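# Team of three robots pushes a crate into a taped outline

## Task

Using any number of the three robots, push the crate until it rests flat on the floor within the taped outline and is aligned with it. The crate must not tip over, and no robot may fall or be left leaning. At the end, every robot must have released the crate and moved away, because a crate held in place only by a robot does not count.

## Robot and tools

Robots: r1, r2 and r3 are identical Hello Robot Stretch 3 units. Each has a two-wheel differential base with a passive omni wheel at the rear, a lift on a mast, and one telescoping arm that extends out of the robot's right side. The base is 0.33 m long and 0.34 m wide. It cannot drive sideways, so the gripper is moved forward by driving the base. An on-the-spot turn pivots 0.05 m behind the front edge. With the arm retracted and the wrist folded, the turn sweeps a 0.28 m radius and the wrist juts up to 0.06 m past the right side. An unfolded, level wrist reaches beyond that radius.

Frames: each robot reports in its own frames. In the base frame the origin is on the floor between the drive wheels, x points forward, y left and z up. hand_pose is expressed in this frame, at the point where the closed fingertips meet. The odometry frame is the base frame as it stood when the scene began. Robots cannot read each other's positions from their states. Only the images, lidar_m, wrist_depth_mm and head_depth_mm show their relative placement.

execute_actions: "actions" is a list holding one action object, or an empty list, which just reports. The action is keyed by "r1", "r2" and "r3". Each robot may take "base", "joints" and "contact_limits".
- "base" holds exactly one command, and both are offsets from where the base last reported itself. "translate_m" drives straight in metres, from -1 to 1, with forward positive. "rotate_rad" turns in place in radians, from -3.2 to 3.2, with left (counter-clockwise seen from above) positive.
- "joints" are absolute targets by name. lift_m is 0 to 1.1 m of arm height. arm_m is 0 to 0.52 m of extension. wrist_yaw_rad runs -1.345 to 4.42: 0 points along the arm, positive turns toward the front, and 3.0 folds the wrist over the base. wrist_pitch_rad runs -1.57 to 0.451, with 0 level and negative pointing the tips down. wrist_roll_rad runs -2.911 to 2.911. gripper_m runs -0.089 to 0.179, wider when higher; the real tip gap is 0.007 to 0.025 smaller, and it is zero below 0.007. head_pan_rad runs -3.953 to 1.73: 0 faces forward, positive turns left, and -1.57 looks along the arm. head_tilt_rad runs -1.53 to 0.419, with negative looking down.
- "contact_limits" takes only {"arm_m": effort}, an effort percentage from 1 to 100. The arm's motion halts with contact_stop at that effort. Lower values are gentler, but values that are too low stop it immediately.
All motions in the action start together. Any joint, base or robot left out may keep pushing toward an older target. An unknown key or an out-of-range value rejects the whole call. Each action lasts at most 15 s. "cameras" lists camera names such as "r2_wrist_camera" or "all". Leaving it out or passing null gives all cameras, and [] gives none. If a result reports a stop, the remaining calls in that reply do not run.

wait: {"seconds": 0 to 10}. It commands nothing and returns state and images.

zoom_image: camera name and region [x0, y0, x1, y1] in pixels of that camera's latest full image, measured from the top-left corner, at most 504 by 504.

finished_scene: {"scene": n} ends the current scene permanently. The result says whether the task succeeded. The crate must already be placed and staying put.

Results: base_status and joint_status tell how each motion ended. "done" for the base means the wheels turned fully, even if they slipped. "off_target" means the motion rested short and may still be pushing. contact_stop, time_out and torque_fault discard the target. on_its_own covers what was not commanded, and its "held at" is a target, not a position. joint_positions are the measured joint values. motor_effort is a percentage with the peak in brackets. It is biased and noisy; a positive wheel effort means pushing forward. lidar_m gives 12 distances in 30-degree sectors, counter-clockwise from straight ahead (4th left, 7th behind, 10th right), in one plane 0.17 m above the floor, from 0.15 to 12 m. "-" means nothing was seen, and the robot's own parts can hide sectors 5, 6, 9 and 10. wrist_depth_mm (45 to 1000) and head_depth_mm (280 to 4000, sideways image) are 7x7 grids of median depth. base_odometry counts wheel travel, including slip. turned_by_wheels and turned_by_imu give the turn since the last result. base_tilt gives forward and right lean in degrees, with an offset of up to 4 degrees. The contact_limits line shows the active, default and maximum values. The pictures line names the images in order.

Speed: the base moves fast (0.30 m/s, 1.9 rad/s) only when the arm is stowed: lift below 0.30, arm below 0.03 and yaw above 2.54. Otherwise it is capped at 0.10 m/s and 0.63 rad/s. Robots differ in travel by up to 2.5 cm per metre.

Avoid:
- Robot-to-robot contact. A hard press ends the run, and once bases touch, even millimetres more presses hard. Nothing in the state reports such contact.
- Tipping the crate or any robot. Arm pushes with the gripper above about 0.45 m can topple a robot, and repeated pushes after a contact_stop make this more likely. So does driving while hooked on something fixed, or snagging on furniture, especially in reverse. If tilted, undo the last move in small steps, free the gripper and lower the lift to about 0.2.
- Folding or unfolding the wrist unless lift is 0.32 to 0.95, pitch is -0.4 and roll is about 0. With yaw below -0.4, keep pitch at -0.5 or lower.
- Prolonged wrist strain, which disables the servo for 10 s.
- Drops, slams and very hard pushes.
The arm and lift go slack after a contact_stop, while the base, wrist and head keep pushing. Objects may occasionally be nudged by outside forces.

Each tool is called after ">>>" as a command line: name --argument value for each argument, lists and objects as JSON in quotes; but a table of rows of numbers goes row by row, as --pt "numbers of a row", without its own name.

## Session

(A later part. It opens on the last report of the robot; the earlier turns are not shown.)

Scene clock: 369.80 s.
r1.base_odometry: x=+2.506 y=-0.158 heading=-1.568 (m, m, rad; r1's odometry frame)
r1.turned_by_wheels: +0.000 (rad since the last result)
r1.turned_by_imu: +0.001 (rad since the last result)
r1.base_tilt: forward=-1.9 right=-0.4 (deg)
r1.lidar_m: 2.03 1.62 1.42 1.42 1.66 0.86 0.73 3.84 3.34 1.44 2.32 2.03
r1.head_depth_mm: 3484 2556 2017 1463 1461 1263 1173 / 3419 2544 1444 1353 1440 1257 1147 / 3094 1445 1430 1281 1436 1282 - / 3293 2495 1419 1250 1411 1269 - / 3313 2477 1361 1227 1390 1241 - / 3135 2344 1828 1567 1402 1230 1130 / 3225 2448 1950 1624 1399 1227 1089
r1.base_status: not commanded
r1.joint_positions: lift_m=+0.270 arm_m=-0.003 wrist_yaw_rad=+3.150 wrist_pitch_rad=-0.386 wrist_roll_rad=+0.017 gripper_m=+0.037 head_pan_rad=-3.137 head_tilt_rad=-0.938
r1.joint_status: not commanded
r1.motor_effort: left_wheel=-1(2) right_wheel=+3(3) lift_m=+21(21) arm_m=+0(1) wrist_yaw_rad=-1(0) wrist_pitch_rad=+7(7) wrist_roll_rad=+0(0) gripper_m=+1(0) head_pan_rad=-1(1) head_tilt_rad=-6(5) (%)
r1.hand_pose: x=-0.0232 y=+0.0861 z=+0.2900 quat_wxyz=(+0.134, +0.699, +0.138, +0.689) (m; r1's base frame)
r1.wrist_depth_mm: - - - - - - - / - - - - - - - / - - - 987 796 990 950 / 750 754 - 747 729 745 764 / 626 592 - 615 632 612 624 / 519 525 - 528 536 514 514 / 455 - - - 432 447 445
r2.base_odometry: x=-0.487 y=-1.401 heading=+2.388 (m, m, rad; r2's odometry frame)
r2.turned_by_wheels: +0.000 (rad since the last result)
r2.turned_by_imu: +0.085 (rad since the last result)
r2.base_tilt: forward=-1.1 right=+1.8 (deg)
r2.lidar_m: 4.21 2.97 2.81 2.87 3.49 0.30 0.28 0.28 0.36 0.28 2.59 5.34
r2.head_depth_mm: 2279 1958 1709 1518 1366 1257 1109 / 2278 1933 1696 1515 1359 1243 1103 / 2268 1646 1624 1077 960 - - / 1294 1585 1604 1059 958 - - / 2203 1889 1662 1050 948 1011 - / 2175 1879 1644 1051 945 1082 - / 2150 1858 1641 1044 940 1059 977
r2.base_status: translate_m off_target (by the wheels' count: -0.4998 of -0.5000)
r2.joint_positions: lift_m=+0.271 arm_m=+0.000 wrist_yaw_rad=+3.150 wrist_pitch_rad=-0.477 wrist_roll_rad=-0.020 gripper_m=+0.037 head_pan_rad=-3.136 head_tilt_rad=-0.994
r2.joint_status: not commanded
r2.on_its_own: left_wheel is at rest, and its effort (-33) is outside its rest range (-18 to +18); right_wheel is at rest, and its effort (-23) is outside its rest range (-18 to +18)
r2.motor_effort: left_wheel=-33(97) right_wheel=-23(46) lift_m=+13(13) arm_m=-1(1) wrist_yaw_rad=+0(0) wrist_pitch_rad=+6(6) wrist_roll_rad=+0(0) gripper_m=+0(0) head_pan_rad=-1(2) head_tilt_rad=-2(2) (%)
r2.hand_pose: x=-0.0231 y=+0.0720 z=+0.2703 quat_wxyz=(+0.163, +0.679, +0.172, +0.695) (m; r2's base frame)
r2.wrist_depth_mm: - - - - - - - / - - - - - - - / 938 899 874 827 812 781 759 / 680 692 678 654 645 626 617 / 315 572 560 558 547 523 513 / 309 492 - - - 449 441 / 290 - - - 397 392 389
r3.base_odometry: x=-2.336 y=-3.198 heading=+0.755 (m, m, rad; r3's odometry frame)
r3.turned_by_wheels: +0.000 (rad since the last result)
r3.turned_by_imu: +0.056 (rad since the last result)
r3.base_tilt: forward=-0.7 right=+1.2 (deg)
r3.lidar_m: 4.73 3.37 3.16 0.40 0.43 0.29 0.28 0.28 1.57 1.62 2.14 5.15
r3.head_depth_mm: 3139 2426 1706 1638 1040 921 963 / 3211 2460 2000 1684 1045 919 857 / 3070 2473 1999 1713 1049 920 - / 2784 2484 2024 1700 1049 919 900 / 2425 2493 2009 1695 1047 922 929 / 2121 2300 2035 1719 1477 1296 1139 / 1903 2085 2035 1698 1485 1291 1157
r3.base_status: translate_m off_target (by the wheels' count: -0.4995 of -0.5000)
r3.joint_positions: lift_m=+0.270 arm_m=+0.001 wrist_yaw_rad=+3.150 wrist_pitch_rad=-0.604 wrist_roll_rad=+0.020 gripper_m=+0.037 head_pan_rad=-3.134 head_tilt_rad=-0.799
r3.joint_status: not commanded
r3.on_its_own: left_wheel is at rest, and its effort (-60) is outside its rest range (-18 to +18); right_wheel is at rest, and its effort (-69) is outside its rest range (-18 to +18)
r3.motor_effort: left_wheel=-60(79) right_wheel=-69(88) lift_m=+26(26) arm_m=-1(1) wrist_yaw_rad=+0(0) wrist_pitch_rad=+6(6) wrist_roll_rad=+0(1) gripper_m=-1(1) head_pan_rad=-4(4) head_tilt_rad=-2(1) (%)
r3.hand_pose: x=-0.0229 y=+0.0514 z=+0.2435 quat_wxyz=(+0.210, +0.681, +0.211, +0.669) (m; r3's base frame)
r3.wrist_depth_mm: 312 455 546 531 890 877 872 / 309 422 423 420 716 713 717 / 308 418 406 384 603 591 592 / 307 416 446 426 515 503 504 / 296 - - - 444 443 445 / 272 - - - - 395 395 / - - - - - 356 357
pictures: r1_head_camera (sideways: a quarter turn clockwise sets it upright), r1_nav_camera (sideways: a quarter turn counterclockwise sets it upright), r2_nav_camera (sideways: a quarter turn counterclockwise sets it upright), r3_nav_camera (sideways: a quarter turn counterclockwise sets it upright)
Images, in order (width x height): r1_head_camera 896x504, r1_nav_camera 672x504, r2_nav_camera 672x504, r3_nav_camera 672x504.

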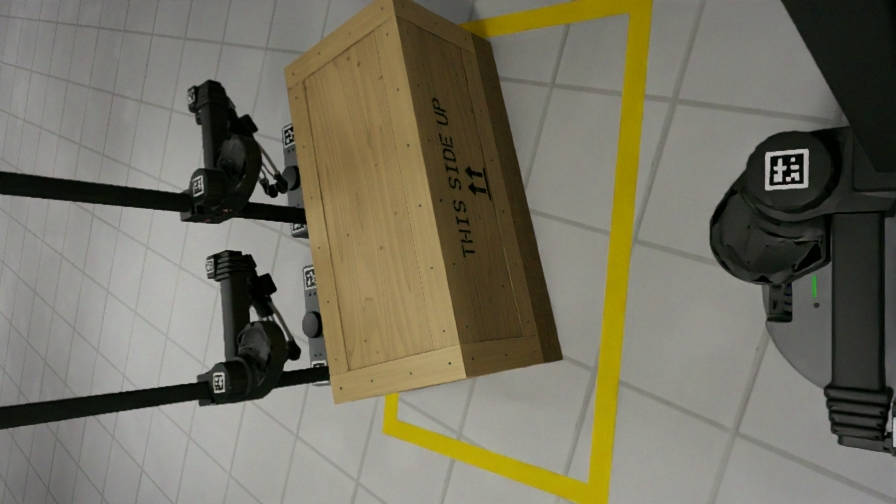

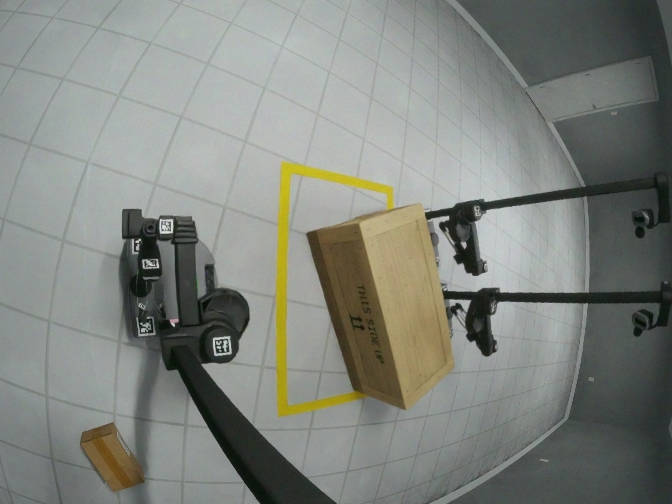

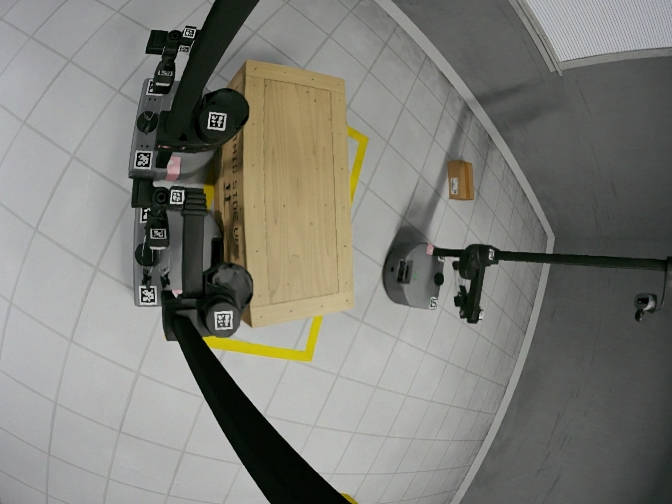

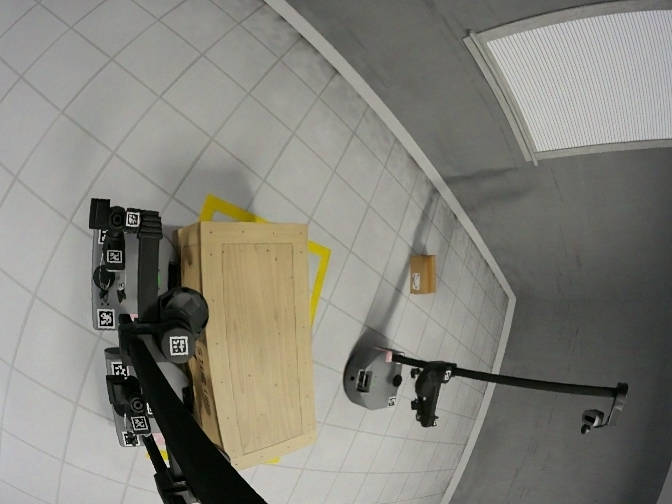

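>>> execute_actions --actions '[{"r2":{"base":{"translate_m":0.55}},"r3":{"base":{"translate_m":0.03}},"r1":{"base":{"rotate_rad":0.18}}}]' --cameras '[]'

>>> execute_actions --actions '[{"r3":{"base":{"rotate_rad":1.4}},"r1":{"base":{"translate_m":-0.4}}}]' --cameras '[]'

>>> execute_actions --actions '[{"r3":{"base":{"translate_m":-0.13}},"r1":{"base":{"rotate_rad":-0.18}}}]' --cameras '[]'

>>> execute_actions --actions '[{"r3":{"base":{"rotate_rad":-1.6},"joints":{"head_tilt_rad":-1.0}},"r2":{"joints":{"head_tilt_rad":-0.8}}}]' --cameras '["r1_head_camera","r1_nav_camera","r2_head_camera","r3_nav_camera","r3_head_camera"]'

Scene clock: 390.23 s.
r1.base_odometry: x=+2.506 y=-0.158 heading=-1.388 (m, m, rad; r1's odometry frame)
r1.turned_by_wheels: +0.180 (rad since the last result)
r1.turned_by_imu: +0.182 (rad since the last result)
r1.base_tilt: forward=-2.0 right=-0.4 (deg)
r1.lidar_m: 2.07 1.50 1.42 1.45 1.89 0.79 0.73 3.55 1.44 1.50 2.14 2.03
r1.head_depth_mm: 3304 2561 1445 1265 1449 1259 1173 / 3385 2386 1434 1256 1419 1259 1148 / 3347 2363 2000 1250 1397 1283 - / 3184 2022 1998 1235 1392 1266 - / 3298 2486 1987 1609 1408 1240 - / 3288 2443 1975 1653 1412 1231 1133 / 3243 2436 1931 1630 1397 1220 1093
r1.base_status: done
r1.joint_positions: lift_m=+0.270 arm_m=-0.003 wrist_yaw_rad=+3.150 wrist_pitch_rad=-0.386 wrist_roll_rad=+0.017 gripper_m=+0.037 head_pan_rad=-3.137 head_tilt_rad=-0.938
r1.joint_status: not commanded
r1.motor_effort: left_wheel=-1(8) right_wheel=+3(10) lift_m=+21(21) arm_m=-1(0) wrist_yaw_rad=+0(1) wrist_pitch_rad=+7(7) wrist_roll_rad=+0(0) gripper_m=+1(0) head_pan_rad=-1(1) head_tilt_rad=-5(6) (%)
r1.hand_pose: x=-0.0232 y=+0.0861 z=+0.2900 quat_wxyz=(+0.134, +0.699, +0.138, +0.689) (m; r1's base frame)
r1.wrist_depth_mm: - - - - - - - / - - - - - - - / 980 - - 994 917 794 989 / 758 772 - 747 750 669 764 / 616 621 - 614 635 618 620 / 508 511 - 535 530 516 508 / 465 - - - 438 448 449
r2.base_odometry: x=-0.888 y=-1.025 heading=+2.388 (m, m, rad; r2's odometry frame)
r2.turned_by_wheels: +0.000 (rad since the last result)
r2.turned_by_imu: -0.002 (rad since the last result)
r2.base_tilt: forward=-1.1 right=+1.8 (deg)
r2.lidar_m: 3.86 2.71 2.57 2.62 1.98 2.08 0.82 0.60 0.63 2.22 2.92 4.89
r2.head_depth_mm: 2295 1963 1720 1523 1365 1254 1111 / 2272 1949 1701 1503 1359 1244 1108 / 1951 1866 1266 1477 1352 - - / 1896 1356 1242 1444 1343 - - / 2202 1343 1226 1433 1330 1244 - / 2148 1329 1211 1427 1312 1225 - / 2163 1330 1187 1141 1205 1208 1101
r2.base_status: done
r2.joint_positions: lift_m=+0.271 arm_m=+0.000 wrist_yaw_rad=+3.150 wrist_pitch_rad=-0.477 wrist_roll_rad=-0.020 gripper_m=+0.037 head_pan_rad=-3.136 head_tilt_rad=-0.994
r2.joint_status: not commanded
r2.motor_effort: left_wheel=-2(21) right_wheel=+1(16) lift_m=+13(13) arm_m=-1(1) wrist_yaw_rad=+0(0) wrist_pitch_rad=+6(6) wrist_roll_rad=+0(0) gripper_m=+0(0) head_pan_rad=-3(2) head_tilt_rad=-2(2) (%)
r2.hand_pose: x=-0.0231 y=+0.0720 z=+0.2703 quat_wxyz=(+0.163, +0.679, +0.172, +0.695) (m; r2's base frame)
r2.wrist_depth_mm: - - - - - - - / - - - - - - - / 923 886 875 838 808 781 760 / 709 691 682 663 652 623 613 / 579 565 558 558 548 523 517 / 491 502 - - - 449 441 / 428 - - - 396 392 387
r3.base_odometry: x=-2.314 y=-3.177 heading=+0.755 (m, m, rad; r3's odometry frame)
r3.turned_by_wheels: +0.000 (rad since the last result)
r3.turned_by_imu: +0.000 (rad since the last result)
r3.base_tilt: forward=-0.7 right=+1.3 (deg)
r3.lidar_m: 4.70 0.61 0.68 3.27 0.47 0.33 0.31 0.31 1.58 1.63 2.16 5.17
r3.head_depth_mm: 3126 2434 1705 1646 1042 917 1099 / 3247 2485 2013 1701 1044 919 964 / 3119 2460 2014 1691 1045 921 - / 2823 2455 2012 1696 1047 924 1009 / 2430 2463 2014 1709 1053 922 1041 / 2158 2318 2031 1690 1466 1297 1155 / 1924 2092 2016 1709 1470 1300 1156
r3.base_status: done
r3.joint_positions: lift_m=+0.270 arm_m=+0.001 wrist_yaw_rad=+3.150 wrist_pitch_rad=-0.604 wrist_roll_rad=+0.020 gripper_m=+0.037 head_pan_rad=-3.134 head_tilt_rad=-0.799
r3.joint_status: not commanded
r3.motor_effort: left_wheel=+0(50) right_wheel=+2(57) lift_m=+26(27) arm_m=-1(1) wrist_yaw_rad=+0(0) wrist_pitch_rad=+6(6) wrist_roll_rad=+0(1) gripper_m=+0(1) head_pan_rad=-4(4) head_tilt_rad=-1(1) (%)
r3.hand_pose: x=-0.0229 y=+0.0514 z=+0.2435 quat_wxyz=(+0.210, +0.681, +0.211, +0.669) (m; r3's base frame)
r3.wrist_depth_mm: 348 510 899 896 881 839 515 / 347 502 709 716 719 510 418 / 345 500 602 598 595 481 388 / 342 463 539 528 521 493 425 / 332 - - - 445 444 447 / 304 - - - - 393 394 / - - - - - 356 359
pictures: none
No camera images: the call's "cameras" was empty. Leave "cameras" out to get every camera's image.

Scene clock: 393.30 s.
r1.base_odometry: x=+2.433 y=+0.235 heading=-1.388 (m, m, rad; r1's odometry frame)
r1.turned_by_wheels: +0.000 (rad since the last result)
r1.turned_by_imu: +0.000 (rad since the last result)
r1.base_tilt: forward=-1.9 right=-0.4 (deg)
r1.lidar_m: 2.42 1.69 1.59 1.63 0.53 0.36 0.33 3.36 3.16 1.36 2.53 2.39
r1.head_depth_mm: 3457 2618 1927 1377 1020 1187 1178 / 3464 2552 2027 1574 1020 1131 1158 / 3379 2523 1854 1671 1014 1006 - / 3219 1528 1763 1669 1010 948 - / 3265 2469 1977 1648 1329 1199 - / 3283 2461 1969 1642 1411 1231 1135 / 3215 2422 1952 1633 1393 1222 1092
r1.base_status: done
r1.joint_positions: lift_m=+0.270 arm_m=-0.003 wrist_yaw_rad=+3.150 wrist_pitch_rad=-0.386 wrist_roll_rad=+0.017 gripper_m=+0.037 head_pan_rad=-3.137 head_tilt_rad=-0.939
r1.joint_status: not commanded
r1.motor_effort: left_wheel=+0(8) right_wheel=+3(8) lift_m=+21(21) arm_m=+0(0) wrist_yaw_rad=+0(2) wrist_pitch_rad=+7(7) wrist_roll_rad=+0(0) gripper_m=+0(1) head_pan_rad=-1(0) head_tilt_rad=-4(4) (%)
r1.hand_pose: x=-0.0232 y=+0.0861 z=+0.2900 quat_wxyz=(+0.134, +0.699, +0.138, +0.689) (m; r1's base frame)
r1.wrist_depth_mm: 510 - - - - - - / 503 - - - - - - / 475 771 - - - 980 858 / 478 702 - 739 759 764 780 / 465 610 - 613 633 619 615 / 455 513 - 533 527 521 511 / 433 - - - 425 446 457
r2.base_odometry: x=-0.888 y=-1.025 heading=+2.388 (m, m, rad; r2's odometry frame)
r2.turned_by_wheels: +0.000 (rad since the last result)
r2.turned_by_imu: -0.001 (rad since the last result)
r2.base_tilt: forward=-1.2 right=+1.7 (deg)
r2.lidar_m: 3.84 2.71 2.57 2.62 1.98 2.08 0.82 0.61 2.18 2.23 2.91 4.88
r2.head_depth_mm: 2298 1958 1711 1519 1369 1252 1110 / 2215 1933 1710 1514 1365 1247 1106 / 2082 1695 1261 1478 1347 - - / 1359 1352 1236 1449 1342 - - / 2206 1350 1226 1440 1328 1245 - / 2156 1331 1214 1421 1336 1224 - / 2155 1328 1210 1387 1304 1203 1102
r2.base_status: not commanded
r2.joint_positions: lift_m=+0.271 arm_m=+0.000 wrist_yaw_rad=+3.150 wrist_pitch_rad=-0.477 wrist_roll_rad=-0.020 gripper_m=+0.037 head_pan_rad=-3.136 head_tilt_rad=-0.994
r2.joint_status: not commanded
r2.motor_effort: left_wheel=-2(2) right_wheel=+1(1) lift_m=+13(13) arm_m=-1(2) wrist_yaw_rad=+0(0) wrist_pitch_rad=+6(6) wrist_roll_rad=+0(0) gripper_m=+0(0) head_pan_rad=-2(2) head_tilt_rad=-2(2) (%)
r2.hand_pose: x=-0.0231 y=+0.0720 z=+0.2703 quat_wxyz=(+0.163, +0.679, +0.172, +0.695) (m; r2's base frame)
r2.wrist_depth_mm: - - - - - - - / - - - - - - - / 925 904 860 827 804 774 765 / 714 703 674 650 644 632 614 / 574 567 563 558 546 523 518 / 490 499 - - - 450 442 / 430 - - - 397 390 389
r3.base_odometry: x=-2.314 y=-3.177 heading=+2.155 (m, m, rad; r3's odometry frame)
r3.turned_by_wheels: +1.400 (rad since the last result)
r3.turned_by_imu: +1.373 (rad since the last result)
r3.base_tilt: forward=-0.7 right=+1.2 (deg)
r3.lidar_m: 3.18 0.61 0.35 0.31 0.31 1.58 1.59 1.88 3.42 5.18 3.60 0.61
r3.head_depth_mm: 1399 1579 1813 1696 1454 1281 1148 / 1435 1638 1851 1688 1456 1279 1184 / 1490 1716 1905 1698 1459 1288 - / 1549 1776 1957 1696 1464 1289 1169 / 1598 1837 2028 1703 1468 1290 1164 / 1657 1936 2038 1705 1472 1294 1159 / 1722 2014 2034 1719 1482 1297 1154
r3.base_status: done
r3.joint_positions: lift_m=+0.270 arm_m=+0.001 wrist_yaw_rad=+3.150 wrist_pitch_rad=-0.604 wrist_roll_rad=+0.020 gripper_m=+0.037 head_pan_rad=-3.134 head_tilt_rad=-0.799
r3.joint_status: not commanded
r3.motor_effort: left_wheel=-1(7) right_wheel=+5(15) lift_m=+26(27) arm_m=-1(1) wrist_yaw_rad=+0(0) wrist_pitch_rad=+6(6) wrist_roll_rad=+0(1) gripper_m=-1(1) head_pan_rad=-4(4) head_tilt_rad=-2(1) (%)
r3.hand_pose: x=-0.0229 y=+0.0514 z=+0.2435 quat_wxyz=(+0.210, +0.681, +0.211, +0.669) (m; r3's base frame)
r3.wrist_depth_mm: 916 314 314 338 355 378 403 / 721 667 354 382 404 433 462 / 605 580 402 437 469 505 551 / 511 533 446 489 512 510 503 / 466 - - - 448 442 444 / 393 - - - - 396 396 / - - - - - 357 354
pictures: none
No camera images: the call's "cameras" was empty. Leave "cameras" out to get every camera's image.

Scene clock: 395.47 s.
r1.base_odometry: x=+2.433 y=+0.235 heading=-1.568 (m, m, rad; r1's odometry frame)
r1.turned_by_wheels: -0.180 (rad since the last result)
r1.turned_by_imu: -0.180 (rad since the last result)
r1.base_tilt: forward=-1.9 right=-0.5 (deg)
r1.lidar_m: 2.39 1.83 1.60 1.60 0.70 0.39 0.34 0.33 3.16 1.35 2.74 2.39
r1.head_depth_mm: 3498 2598 1500 1208 1053 1256 1171 / 3484 2554 1959 1190 1021 1212 1147 / 3393 2510 2018 1183 1017 1168 - / 3354 2441 1936 1650 1008 1003 - / 3310 2224 1766 1638 1001 997 - / 3117 2226 1854 1629 1346 1230 1124 / 3233 2449 1958 1642 1399 1228 1093
r1.base_status: done
r1.joint_positions: lift_m=+0.270 arm_m=-0.003 wrist_yaw_rad=+3.150 wrist_pitch_rad=-0.386 wrist_roll_rad=+0.017 gripper_m=+0.037 head_pan_rad=-3.137 head_tilt_rad=-0.939
r1.joint_status: not commanded
r1.motor_effort: left_wheel=+2(7) right_wheel=-3(8) lift_m=+21(21) arm_m=+0(1) wrist_yaw_rad=+0(1) wrist_pitch_rad=+7(7) wrist_roll_rad=+0(0) gripper_m=+0(0) head_pan_rad=-1(1) head_tilt_rad=-4(4) (%)
r1.hand_pose: x=-0.0232 y=+0.0861 z=+0.2900 quat_wxyz=(+0.134, +0.699, +0.138, +0.689) (m; r1's base frame)
r1.wrist_depth_mm: - - - - - - - / - - - - - - - / 686 - - - 996 932 809 / 638 748 - 747 756 754 744 / 596 608 - 622 648 611 623 / 501 510 - 537 537 519 512 / 461 - - - 437 444 452
r2.base_odometry: x=-0.888 y=-1.025 heading=+2.388 (m, m, rad; r2's odometry frame)
r2.turned_by_wheels: +0.000 (rad since the last result)
r2.turned_by_imu: +0.000 (rad since the last result)
r2.base_tilt: forward=-1.0 right=+1.7 (deg)
r2.lidar_m: 3.85 2.71 2.57 2.62 1.97 2.08 0.82 0.84 0.71 2.23 2.92 4.87
r2.head_depth_mm: 2293 1948 1705 1518 1367 1258 1109 / 2235 1937 1692 1508 1358 1248 1102 / 2085 1707 1264 1477 1348 - - / 1374 1350 1239 1449 1345 - - / 2199 1339 1220 1430 1338 1249 - / 2174 1334 1214 1427 1328 1229 - / 2152 1327 1205 1422 1325 1203 1105
r2.base_status: not commanded
r2.joint_positions: lift_m=+0.271 arm_m=+0.000 wrist_yaw_rad=+3.150 wrist_pitch_rad=-0.477 wrist_roll_rad=-0.020 gripper_m=+0.037 head_pan_rad=-3.136 head_tilt_rad=-0.994
r2.joint_status: not commanded
r2.motor_effort: left_wheel=-2(2) right_wheel=+1(1) lift_m=+13(13) arm_m=-1(1) wrist_yaw_rad=+0(1) wrist_pitch_rad=+6(6) wrist_roll_rad=+0(0) gripper_m=+0(0) head_pan_rad=-2(2) head_tilt_rad=-2(3) (%)
r2.hand_pose: x=-0.0231 y=+0.0720 z=+0.2703 quat_wxyz=(+0.163, +0.679, +0.172, +0.695) (m; r2's base frame)
r2.wrist_depth_mm: - - - - - - - / - - - - - - - / 921 874 866 832 815 779 756 / 708 689 686 661 642 623 613 / 583 568 562 562 550 526 511 / 491 498 - - - 452 446 / 428 - - - 397 391 386
r3.base_odometry: x=-2.243 y=-3.286 heading=+2.154 (m, m, rad; r3's odometry frame)
r3.turned_by_wheels: +0.000 (rad since the last result)
r3.turned_by_imu: -0.001 (rad since the last result)
r3.base_tilt: forward=-0.7 right=+1.2 (deg)
r3.lidar_m: 3.31 0.54 0.32 0.27 0.27 1.46 1.46 1.73 3.16 5.13 3.73 0.72
r3.head_depth_mm: 1276 1444 1665 1696 1465 1287 1151 / 1326 1506 1749 1679 1458 1286 1186 / 1367 1562 1817 1693 1464 1293 - / 1416 1625 1863 1692 1459 1287 1168 / 1474 1713 1906 1688 1466 1288 1171 / 1533 1780 1992 1702 1460 1290 1153 / 1593 1861 2028 1710 1466 1302 1160
r3.base_status: done
r3.joint_positions: lift_m=+0.270 arm_m=+0.001 wrist_yaw_rad=+3.150 wrist_pitch_rad=-0.604 wrist_roll_rad=+0.020 gripper_m=+0.037 head_pan_rad=-3.134 head_tilt_rad=-0.799
r3.joint_status: not commanded
r3.motor_effort: left_wheel=-1(11) right_wheel=+4(10) lift_m=+26(27) arm_m=+0(1) wrist_yaw_rad=+0(0) wrist_pitch_rad=+6(6) wrist_roll_rad=-1(1) gripper_m=-1(0) head_pan_rad=-4(4) head_tilt_rad=+0(1) (%)
r3.hand_pose: x=-0.0229 y=+0.0514 z=+0.2435 quat_wxyz=(+0.210, +0.681, +0.211, +0.669) (m; r3's base frame)
r3.wrist_depth_mm: 905 920 893 304 322 342 365 / 734 725 715 345 364 394 425 / 593 603 594 396 425 458 496 / 518 528 540 443 481 506 508 / 462 - - - 446 447 441 / 394 - - - - 395 395 / - - - - - 356 354
pictures: none
No camera images: the call's "cameras" was empty. Leave "cameras" out to get every camera's image.

Scene clock: 398.10 s.
r1.base_odometry: x=+2.433 y=+0.235 heading=-1.568 (m, m, rad; r1's odometry frame)
r1.turned_by_wheels: +0.000 (rad since the last result)
r1.turned_by_imu: +0.001 (rad since the last result)
r1.base_tilt: forward=-1.9 right=-0.4 (deg)
r1.lidar_m: 2.39 1.83 1.59 1.60 0.70 0.39 0.33 0.33 3.16 1.36 2.73 2.39
r1.head_depth_mm: 3192 2545 1637 1203 1059 1254 1176 / 3442 2475 1254 1190 1016 1216 1151 / 3378 2557 2013 1181 1016 1165 - / 3354 2426 1929 1665 1010 1007 - / 3322 2233 1739 1660 1004 994 - / 3109 2211 1848 1642 1349 1227 1130 / 3220 2414 1934 1633 1399 1223 1084
r1.base_status: not commanded
r1.joint_positions: lift_m=+0.270 arm_m=-0.003 wrist_yaw_rad=+3.150 wrist_pitch_rad=-0.386 wrist_roll_rad=+0.017 gripper_m=+0.037 head_pan_rad=-3.137 head_tilt_rad=-0.939
r1.joint_status: not commanded
r1.motor_effort: left_wheel=+2(3) right_wheel=-2(3) lift_m=+22(21) arm_m=+0(0) wrist_yaw_rad=+0(0) wrist_pitch_rad=+7(7) wrist_roll_rad=+0(0) gripper_m=+0(0) head_pan_rad=+0(1) head_tilt_rad=-4(5) (%)
r1.hand_pose: x=-0.0232 y=+0.0861 z=+0.2900 quat_wxyz=(+0.134, +0.699, +0.138, +0.689) (m; r1's base frame)
r1.wrist_depth_mm: - - - - - - - / - - - - - - - / 693 - - 983 - 922 807 / 650 777 - 765 754 790 767 / 591 627 - 613 636 615 615 / 512 516 - 540 540 512 519 / 451 - - - 430 438 445
r2.base_odometry: x=-0.888 y=-1.025 heading=+2.388 (m, m, rad; r2's odometry frame)
r2.turned_by_wheels: +0.000 (rad since the last result)
r2.turned_by_imu: -0.001 (rad since the last result)
r2.base_tilt: forward=-1.2 right=+1.8 (deg)
r2.lidar_m: 3.85 2.71 2.56 2.62 1.98 2.07 0.82 0.66 0.71 2.23 2.92 4.88
r2.head_depth_mm: 3304 2660 2116 1771 1514 1324 1171 / 3359 2633 2108 1750 1498 1310 1167 / 3465 2612 1930 1328 1459 1303 1200 / 3117 1528 1736 1279 1421 1302 - / 3328 2518 2051 1256 1415 1291 1173 / 3124 2387 2019 1242 1410 1284 1142 / 2863 2486 2003 1234 1396 1255 1137
r2.base_status: not commanded
r2.joint_positions: lift_m=+0.271 arm_m=+0.000 wrist_yaw_rad=+3.150 wrist_pitch_rad=-0.477 wrist_roll_rad=-0.020 gripper_m=+0.037 head_pan_rad=-3.136 head_tilt_rad=-0.804
r2.joint_status: all done
r2.motor_effort: left_wheel=-2(2) right_wheel=+1(1) lift_m=+13(13) arm_m=-1(2) wrist_yaw_rad=+0(0) wrist_pitch_rad=+6(5) wrist_roll_rad=+0(0) gripper_m=+0(0) head_pan_rad=-2(2) head_tilt_rad=+2(19) (%)
r2.hand_pose: x=-0.0231 y=+0.0720 z=+0.2703 quat_wxyz=(+0.163, +0.679, +0.172, +0.695) (m; r2's base frame)
r2.wrist_depth_mm: - - - - - - - / - - - - - - - / 923 883 873 832 818 786 774 / 709 696 686 660 642 628 613 / 586 571 561 557 549 526 514 / 490 496 - - - 448 439 / 435 - - - 396 391 386
r3.base_odometry: x=-2.243 y=-3.286 heading=+0.555 (m, m, rad; r3's odometry frame)
r3.turned_by_wheels: -1.600 (rad since the last result)
r3.turned_by_imu: -1.548 (rad since the last result)
r3.base_tilt: forward=-0.7 right=+1.3 (deg)
r3.lidar_m: 5.14 3.72 0.72 3.31 0.55 0.32 0.28 0.28 1.46 1.47 1.73 3.17
r3.head_depth_mm: 2126 1775 1444 1043 969 1207 1088 / 2143 1844 1654 1044 960 - - / 2147 1847 1635 1049 956 - - / 2145 1872 1647 1051 948 1014 - / 2164 1866 1656 1082 1278 1237 - / 2160 1874 1655 1484 1343 1225 1135 / 2122 1877 1654 1483 1344 1218 1128
r3.base_status: done
r3.joint_positions: lift_m=+0.270 arm_m=+0.001 wrist_yaw_rad=+3.150 wrist_pitch_rad=-0.604 wrist_roll_rad=+0.020 gripper_m=+0.037 head_pan_rad=-3.135 head_tilt_rad=-0.989
r3.joint_status: all done
r3.motor_effort: left_wheel=+2(12) right_wheel=-2(61) lift_m=+26(26) arm_m=-1(1) wrist_yaw_rad=+0(1) wrist_pitch_rad=+6(6) wrist_roll_rad=-1(1) gripper_m=+0(0) head_pan_rad=-4(4) head_tilt_rad=-6(31) (%)
r3.hand_pose: x=-0.0229 y=+0.0513 z=+0.2435 quat_wxyz=(+0.210, +0.681, +0.211, +0.669) (m; r3's base frame)
r3.wrist_depth_mm: 399 676 900 886 810 520 514 / 383 634 715 724 665 518 514 / 370 563 597 600 593 566 571 / 356 516 536 531 518 509 507 / 330 - - - 442 446 444 / 297 - - - - 395 394 / - - - - - 357 356
pictures: r1_head_camera (sideways: a quarter turn clockwise sets it upright), r1_nav_camera (sideways: a quarter turn counterclockwise sets it upright), r2_head_camera (sideways: a quarter turn clockwise sets it upright), r3_head_camera (sideways: a quarter turn clockwise sets it upright), r3_nav_camera (sideways: a quarter turn counterclockwise sets it upright)
Images, in order (width x height): r1_head_camera 896x504, r1_nav_camera 672x504, r2_head_camera 896x504, r3_head_camera 896x504, r3_nav_camera 672x504.

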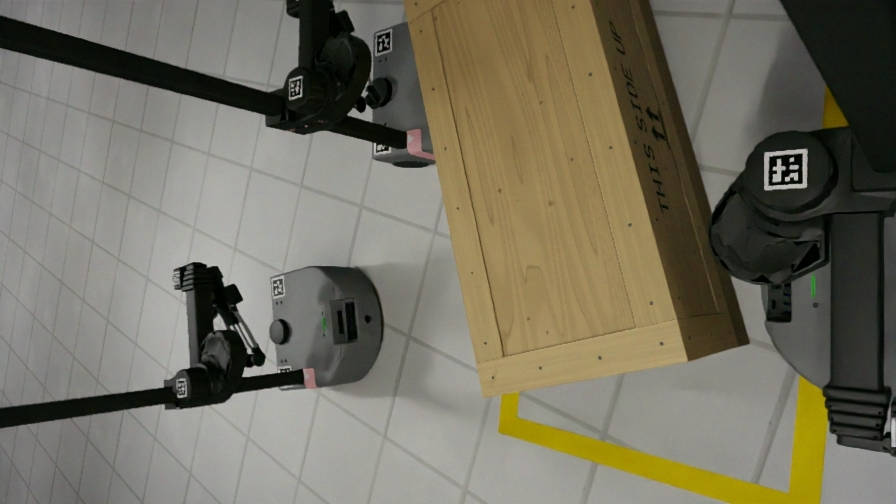

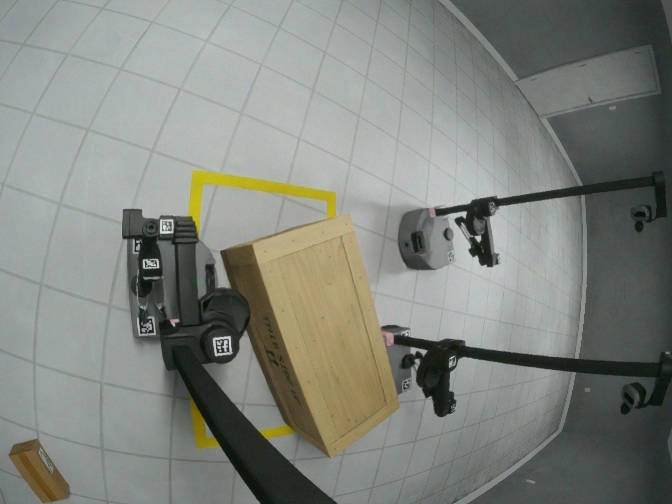

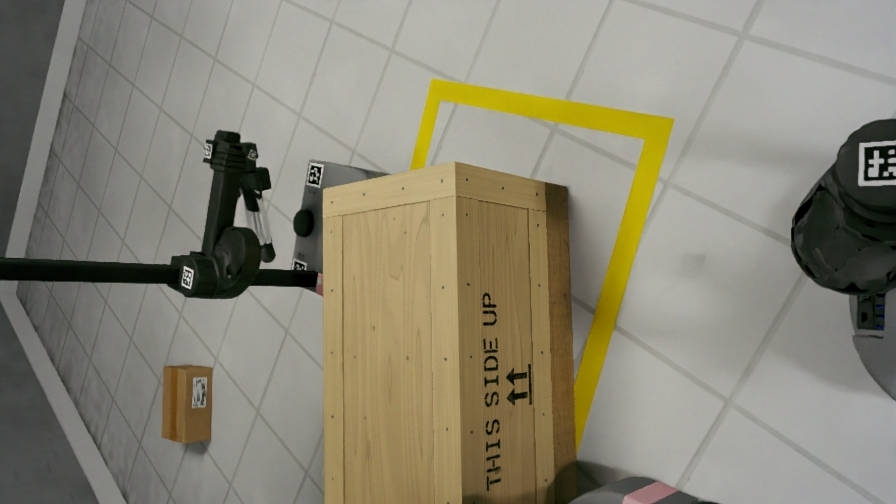

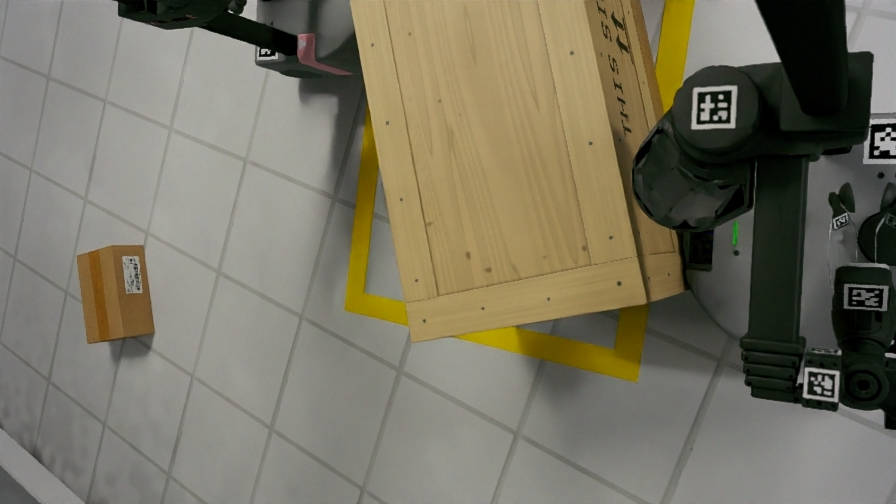

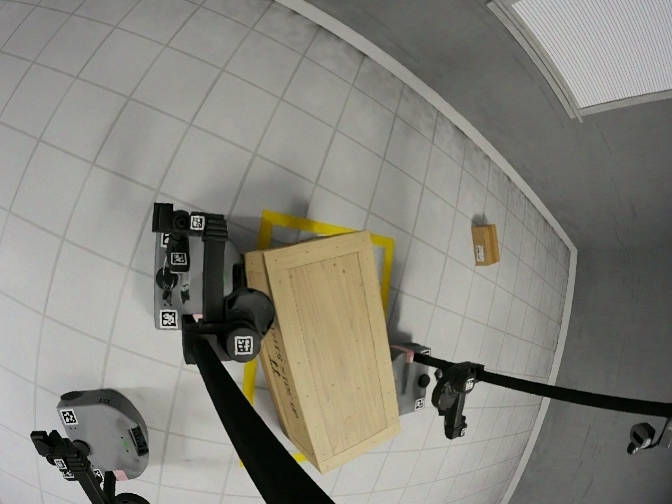

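>>> execute_actions --actions '[{"r1":{"base":{"translate_m":-0.05}}}]' --cameras '[]'

>>> execute_actions --actions '[{"r1":{"base":{"translate_m":-0.16}},"r3":{"base":{"translate_m":-0.16}}}]' --cameras '["r1_head_camera","r1_nav_camera","r2_head_camera","r3_nav_camera","r3_head_camera"]'

Scene clock: 402.20 s.
r1.base_odometry: x=+2.433 y=+0.285 heading=-1.568 (m, m, rad; r1's odometry frame)
r1.turned_by_wheels: +0.000 (rad since the last result)
r1.turned_by_imu: +0.001 (rad since the last result)
r1.base_tilt: forward=-1.9 right=-0.4 (deg)
r1.lidar_m: 2.43 1.84 1.61 1.61 0.59 0.34 0.29 0.29 3.16 1.36 2.80 2.44
r1.head_depth_mm: 3064 2501 1402 1203 1026 1216 1172 / 3432 2571 1249 1191 1021 1191 1150 / 3422 2528 1997 1572 1016 990 - / 3398 2506 1949 1656 1010 916 - / 3361 2467 1731 1656 1001 908 - / 2970 1559 1869 1651 1332 1208 1133 / 3212 2448 1949 1628 1393 1223 1083
r1.base_status: done
r1.joint_positions: lift_m=+0.270 arm_m=-0.003 wrist_yaw_rad=+3.150 wrist_pitch_rad=-0.386 wrist_roll_rad=+0.017 gripper_m=+0.037 head_pan_rad=-3.137 head_tilt_rad=-0.939
r1.joint_status: not commanded
r1.motor_effort: left_wheel=+2(6) right_wheel=-2(10) lift_m=+21(21) arm_m=+0(0) wrist_yaw_rad=+0(0) wrist_pitch_rad=+7(7) wrist_roll_rad=+0(0) gripper_m=+0(0) head_pan_rad=-1(1) head_tilt_rad=-6(4) (%)
r1.hand_pose: x=-0.0232 y=+0.0861 z=+0.2900 quat_wxyz=(+0.134, +0.699, +0.138, +0.689) (m; r1's base frame)
r1.wrist_depth_mm: - - - - - - - / 615 - - - - - - / 573 - - - - 934 802 / 541 771 - 746 787 772 767 / 515 632 - 623 620 612 614 / 481 513 - 530 533 521 514 / 445 - - - 430 444 448
r2.base_odometry: x=-0.888 y=-1.025 heading=+2.388 (m, m, rad; r2's odometry frame)
r2.turned_by_wheels: +0.000 (rad since the last result)
r2.turned_by_imu: -0.001 (rad since the last result)
r2.base_tilt: forward=-1.2 right=+1.8 (deg)
r2.lidar_m: 3.85 2.70 2.56 2.62 1.98 2.08 0.82 0.66 0.71 2.22 2.91 4.88
r2.head_depth_mm: 3329 2653 2121 1773 1509 1324 1172 / 3400 2627 2094 1753 1508 1312 1171 / 3510 2574 1816 1328 1461 1302 1202 / 3143 2491 1432 1279 1429 1298 - / 3358 2499 2055 1261 1410 1293 1170 / 3118 2395 2034 1246 1401 1283 1145 / 2875 2480 2008 1237 1398 1257 1136
r2.base_status: not commanded
r2.joint_positions: lift_m=+0.271 arm_m=+0.000 wrist_yaw_rad=+3.150 wrist_pitch_rad=-0.477 wrist_roll_rad=-0.020 gripper_m=+0.037 head_pan_rad=-3.136 head_tilt_rad=-0.804
r2.joint_status: not commanded
r2.motor_effort: left_wheel=-2(2) right_wheel=+1(1) lift_m=+13(13) arm_m=-1(2) wrist_yaw_rad=+0(0) wrist_pitch_rad=+6(6) wrist_roll_rad=+0(0) gripper_m=+0(0) head_pan_rad=-2(2) head_tilt_rad=+3(1) (%)
r2.hand_pose: x=-0.0231 y=+0.0720 z=+0.2703 quat_wxyz=(+0.163, +0.679, +0.172, +0.695) (m; r2's base frame)
r2.wrist_depth_mm: - - - - - - - / - - - - - - - / 931 887 857 832 808 788 756 / 714 692 678 655 647 631 606 / 578 569 562 563 546 529 514 / 493 499 - - - 452 444 / 431 - - - 398 393 385
r3.base_odometry: x=-2.243 y=-3.286 heading=+0.555 (m, m, rad; r3's odometry frame)
r3.turned_by_wheels: +0.000 (rad since the last result)
r3.turned_by_imu: +0.000 (rad since the last result)
r3.base_tilt: forward=-0.7 right=+1.2 (deg)
r3.lidar_m: 5.13 3.72 0.72 3.28 0.55 0.32 0.28 0.28 1.46 1.47 1.74 3.18
r3.head_depth_mm: 2131 1776 1419 1040 973 1214 1091 / 2141 1852 1636 1041 957 - - / 2165 1876 1631 1049 950 - - / 2154 1864 1646 1052 951 1012 - / 2145 1869 1665 1086 1285 1232 - / 2166 1863 1652 1485 1337 1223 1135 / 2132 1887 1662 1489 1349 1229 1130
r3.base_status: not commanded
r3.joint_positions: lift_m=+0.270 arm_m=+0.001 wrist_yaw_rad=+3.150 wrist_pitch_rad=-0.604 wrist_roll_rad=+0.020 gripper_m=+0.037 head_pan_rad=-3.135 head_tilt_rad=-0.989
r3.joint_status: not commanded
r3.motor_effort: left_wheel=+2(2) right_wheel=-2(2) lift_m=+26(27) arm_m=-1(1) wrist_yaw_rad=+0(0) wrist_pitch_rad=+6(6) wrist_roll_rad=+0(1) gripper_m=-1(1) head_pan_rad=-3(4) head_tilt_rad=-7(7) (%)
r3.hand_pose: x=-0.0229 y=+0.0513 z=+0.2435 quat_wxyz=(+0.210, +0.681, +0.211, +0.669) (m; r3's base frame)
r3.wrist_depth_mm: 398 669 892 892 826 521 515 / 388 630 718 718 664 518 522 / 369 567 605 596 596 567 574 / 356 509 540 537 516 511 506 / 331 - - - 448 445 441 / 296 - - - - 395 396 / - - - - - 357 357
pictures: none
No camera images: the call's "cameras" was empty. Leave "cameras" out to get every camera's image.

Scene clock: 404.97 s.
r1.base_odometry: x=+2.432 y=+0.445 heading=-1.567 (m, m, rad; r1's odometry frame)
r1.turned_by_wheels: +0.000 (rad since the last result)
r1.turned_by_imu: +0.168 (rad since the last result)
r1.base_tilt: forward=-2.0 right=-0.4 (deg)
r1.lidar_m: 2.55 1.76 1.66 0.56 0.32 0.28 0.27 0.32 3.11 1.37 2.72 2.56
r1.head_depth_mm: 3433 2589 2051 1683 1020 893 - / 3455 2518 2020 1682 1018 891 1001 / 3399 2531 1919 1665 1014 903 - / 3311 2477 1645 1627 1006 915 - / 2976 2299 1872 1641 1048 932 - / 3220 2435 1955 1645 1398 1234 1127 / 3217 2431 1945 1632 1398 1225 1089
r1.base_status: translate_m off_target (by the wheels' count: -0.1597 of -0.1600)
r1.joint_positions: lift_m=+0.270 arm_m=-0.003 wrist_yaw_rad=+3.150 wrist_pitch_rad=-0.386 wrist_roll_rad=+0.017 gripper_m=+0.037 head_pan_rad=-3.137 head_tilt_rad=-0.941
r1.joint_status: not commanded
r1.on_its_own: left_wheel is at rest, and its effort (-19) is outside its rest range (-18 to +18); right_wheel is at rest, and its effort (-45) is outside its rest range (-18 to +18)
r1.motor_effort: left_wheel=-19(25) right_wheel=-45(88) lift_m=+21(21) arm_m=+0(0) wrist_yaw_rad=+0(1) wrist_pitch_rad=+7(7) wrist_roll_rad=+0(0) gripper_m=+0(0) head_pan_rad=+0(1) head_tilt_rad=-4(3) (%)
r1.hand_pose: x=-0.0233 y=+0.0861 z=+0.2900 quat_wxyz=(+0.134, +0.699, +0.138, +0.689) (m; r1's base frame)
r1.wrist_depth_mm: 287 335 - - - - - / 274 344 - - - - - / 278 360 - 980 983 - 994 / 282 374 - 737 765 762 750 / 292 386 - 618 640 616 618 / 295 390 - 540 546 520 513 / 288 - - - 437 448 445
r2.base_odometry: x=-0.888 y=-1.025 heading=+2.388 (m, m, rad; r2's odometry frame)
r2.turned_by_wheels: +0.000 (rad since the last result)
r2.turned_by_imu: -0.001 (rad since the last result)
r2.base_tilt: forward=-1.2 right=+1.9 (deg)
r2.lidar_m: 3.84 2.71 2.56 2.62 1.98 2.07 0.70 0.78 0.80 2.22 2.92 4.88
r2.head_depth_mm: 3330 2676 2127 1762 1514 1324 1175 / 3443 2631 2105 1757 1499 1312 1168 / 3467 2599 1718 1454 1496 1306 1202 / 3264 2467 1382 1226 1271 1295 - / 3335 2551 1993 1222 1350 1295 1168 / 3121 2397 2020 1238 1385 1281 1145 / 2857 2474 1430 1255 1403 1273 1139
r2.base_status: not commanded
r2.joint_positions: lift_m=+0.271 arm_m=+0.000 wrist_yaw_rad=+3.150 wrist_pitch_rad=-0.477 wrist_roll_rad=-0.020 gripper_m=+0.037 head_pan_rad=-3.136 head_tilt_rad=-0.804
r2.joint_status: not commanded
r2.motor_effort: left_wheel=-2(2) right_wheel=+1(1) lift_m=+13(13) arm_m=-1(1) wrist_yaw_rad=+0(1) wrist_pitch_rad=+7(6) wrist_roll_rad=+0(0) gripper_m=+0(1) head_pan_rad=-2(2) head_tilt_rad=+2(3) (%)
r2.hand_pose: x=-0.0231 y=+0.0720 z=+0.2703 quat_wxyz=(+0.163, +0.679, +0.172, +0.695) (m; r2's base frame)
r2.wrist_depth_mm: - - - - - - - / - - - - - - - / 916 896 864 845 802 785 761 / 722 697 679 653 644 629 615 / 583 570 557 561 549 524 514 / 485 495 - - - 449 445 / 431 - - - 398 392 388
r3.base_odometry: x=-2.379 y=-3.370 heading=+0.554 (m, m, rad; r3's odometry frame)
r3.turned_by_wheels: +0.000 (rad since the last result)
r3.turned_by_imu: +0.270 (rad since the last result)
r3.base_tilt: forward=-0.7 right=+1.3 (deg)
r3.lidar_m: 4.50 0.79 0.85 0.45 0.29 0.27 0.27 1.45 1.42 1.50 2.13 5.22
r3.head_depth_mm: 2121 1834 1623 1043 945 882 1087 / 2115 1819 1633 1040 942 - - / 2119 1852 1629 1039 946 - - / 2137 1884 1656 1472 961 1130 - / 2056 1861 1657 1476 1335 1241 - / 1891 1875 1653 1473 1337 1220 1135 / 1676 1812 1649 1475 1348 1217 1125
r3.base_status: translate_m off_target (by the wheels' count: -0.1596 of -0.1600)
r3.joint_positions: lift_m=+0.270 arm_m=+0.001 wrist_yaw_rad=+3.150 wrist_pitch_rad=-0.604 wrist_roll_rad=+0.020 gripper_m=+0.037 head_pan_rad=-3.135 head_tilt_rad=-0.992
r3.joint_status: not commanded
r3.on_its_own: left_wheel is at rest, and its effort (-46) is outside its rest range (-18 to +18); right_wheel is at rest, and its effort (-64) is outside its rest range (-18 to +18)
r3.motor_effort: left_wheel=-46(75) right_wheel=-64(100) lift_m=+27(27) arm_m=-1(1) wrist_yaw_rad=-1(1) wrist_pitch_rad=+6(6) wrist_roll_rad=+0(0) gripper_m=+0(0) head_pan_rad=-3(4) head_tilt_rad=-6(7) (%)
r3.hand_pose: x=-0.0230 y=+0.0513 z=+0.2435 quat_wxyz=(+0.210, +0.681, +0.211, +0.669) (m; r3's base frame)
r3.wrist_depth_mm: 226 277 333 621 891 871 574 / 237 293 368 667 710 709 529 / 248 309 401 595 595 591 545 / 260 313 434 540 517 510 506 / 264 - - - 446 445 443 / - - - - - 393 395 / - - - - - 355 353
pictures: r1_head_camera (sideways: a quarter turn clockwise sets it upright), r1_nav_camera (sideways: a quarter turn counterclockwise sets it upright), r2_head_camera (sideways: a quarter turn clockwise sets it upright), r3_head_camera (sideways: a quarter turn clockwise sets it upright), r3_nav_camera (sideways: a quarter turn counterclockwise sets it upright)
Images, in order (width x height): r1_head_camera 896x504, r1_nav_camera 672x504, r2_head_camera 896x504, r3_head_camera 896x504, r3_nav_camera 672x504.

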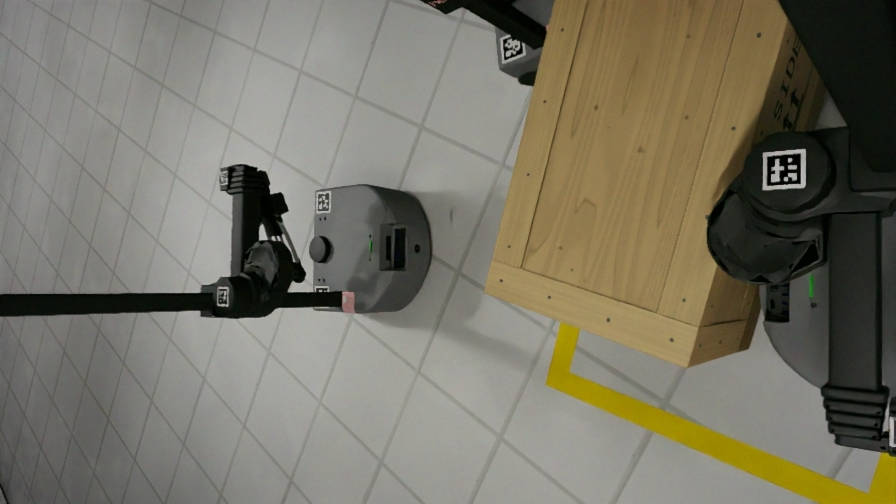

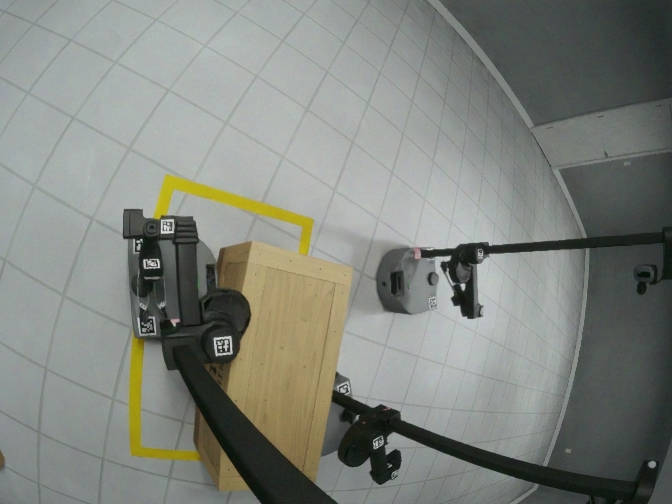

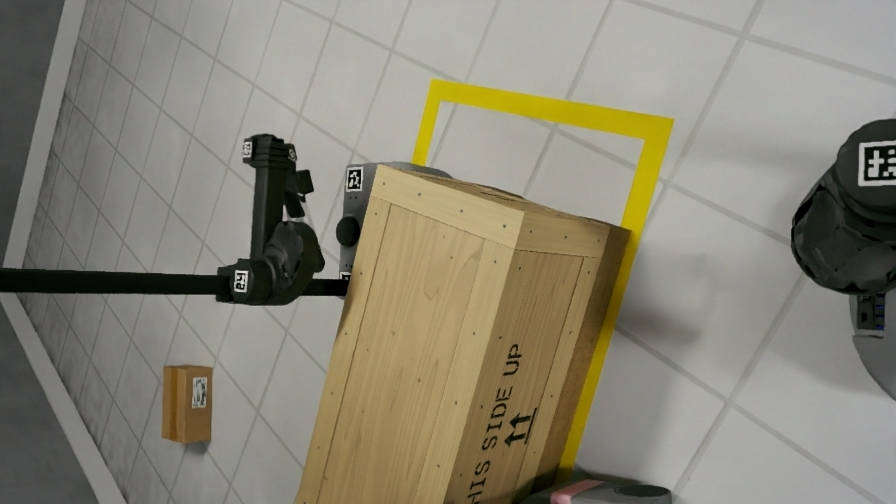

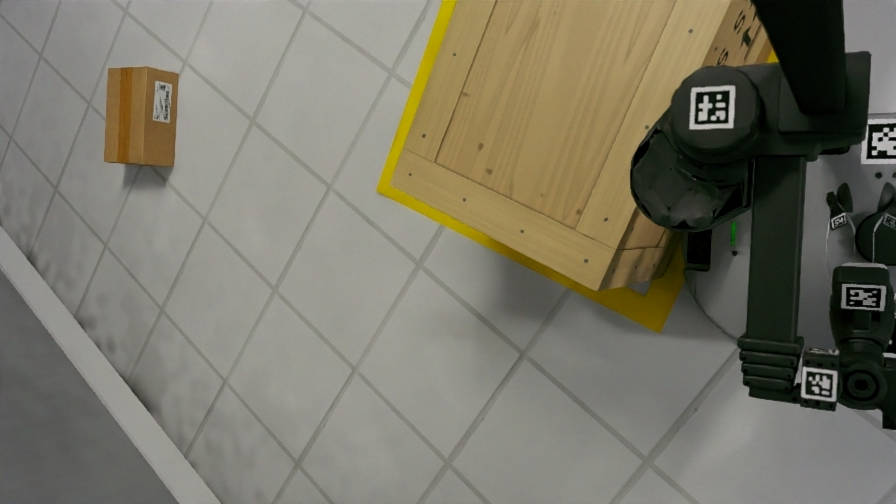

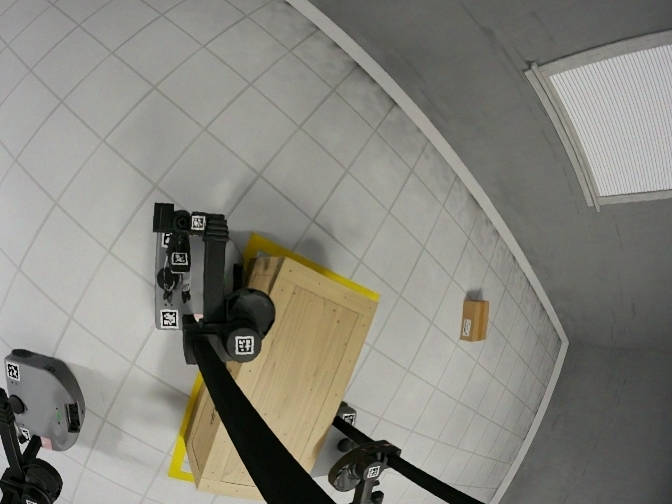

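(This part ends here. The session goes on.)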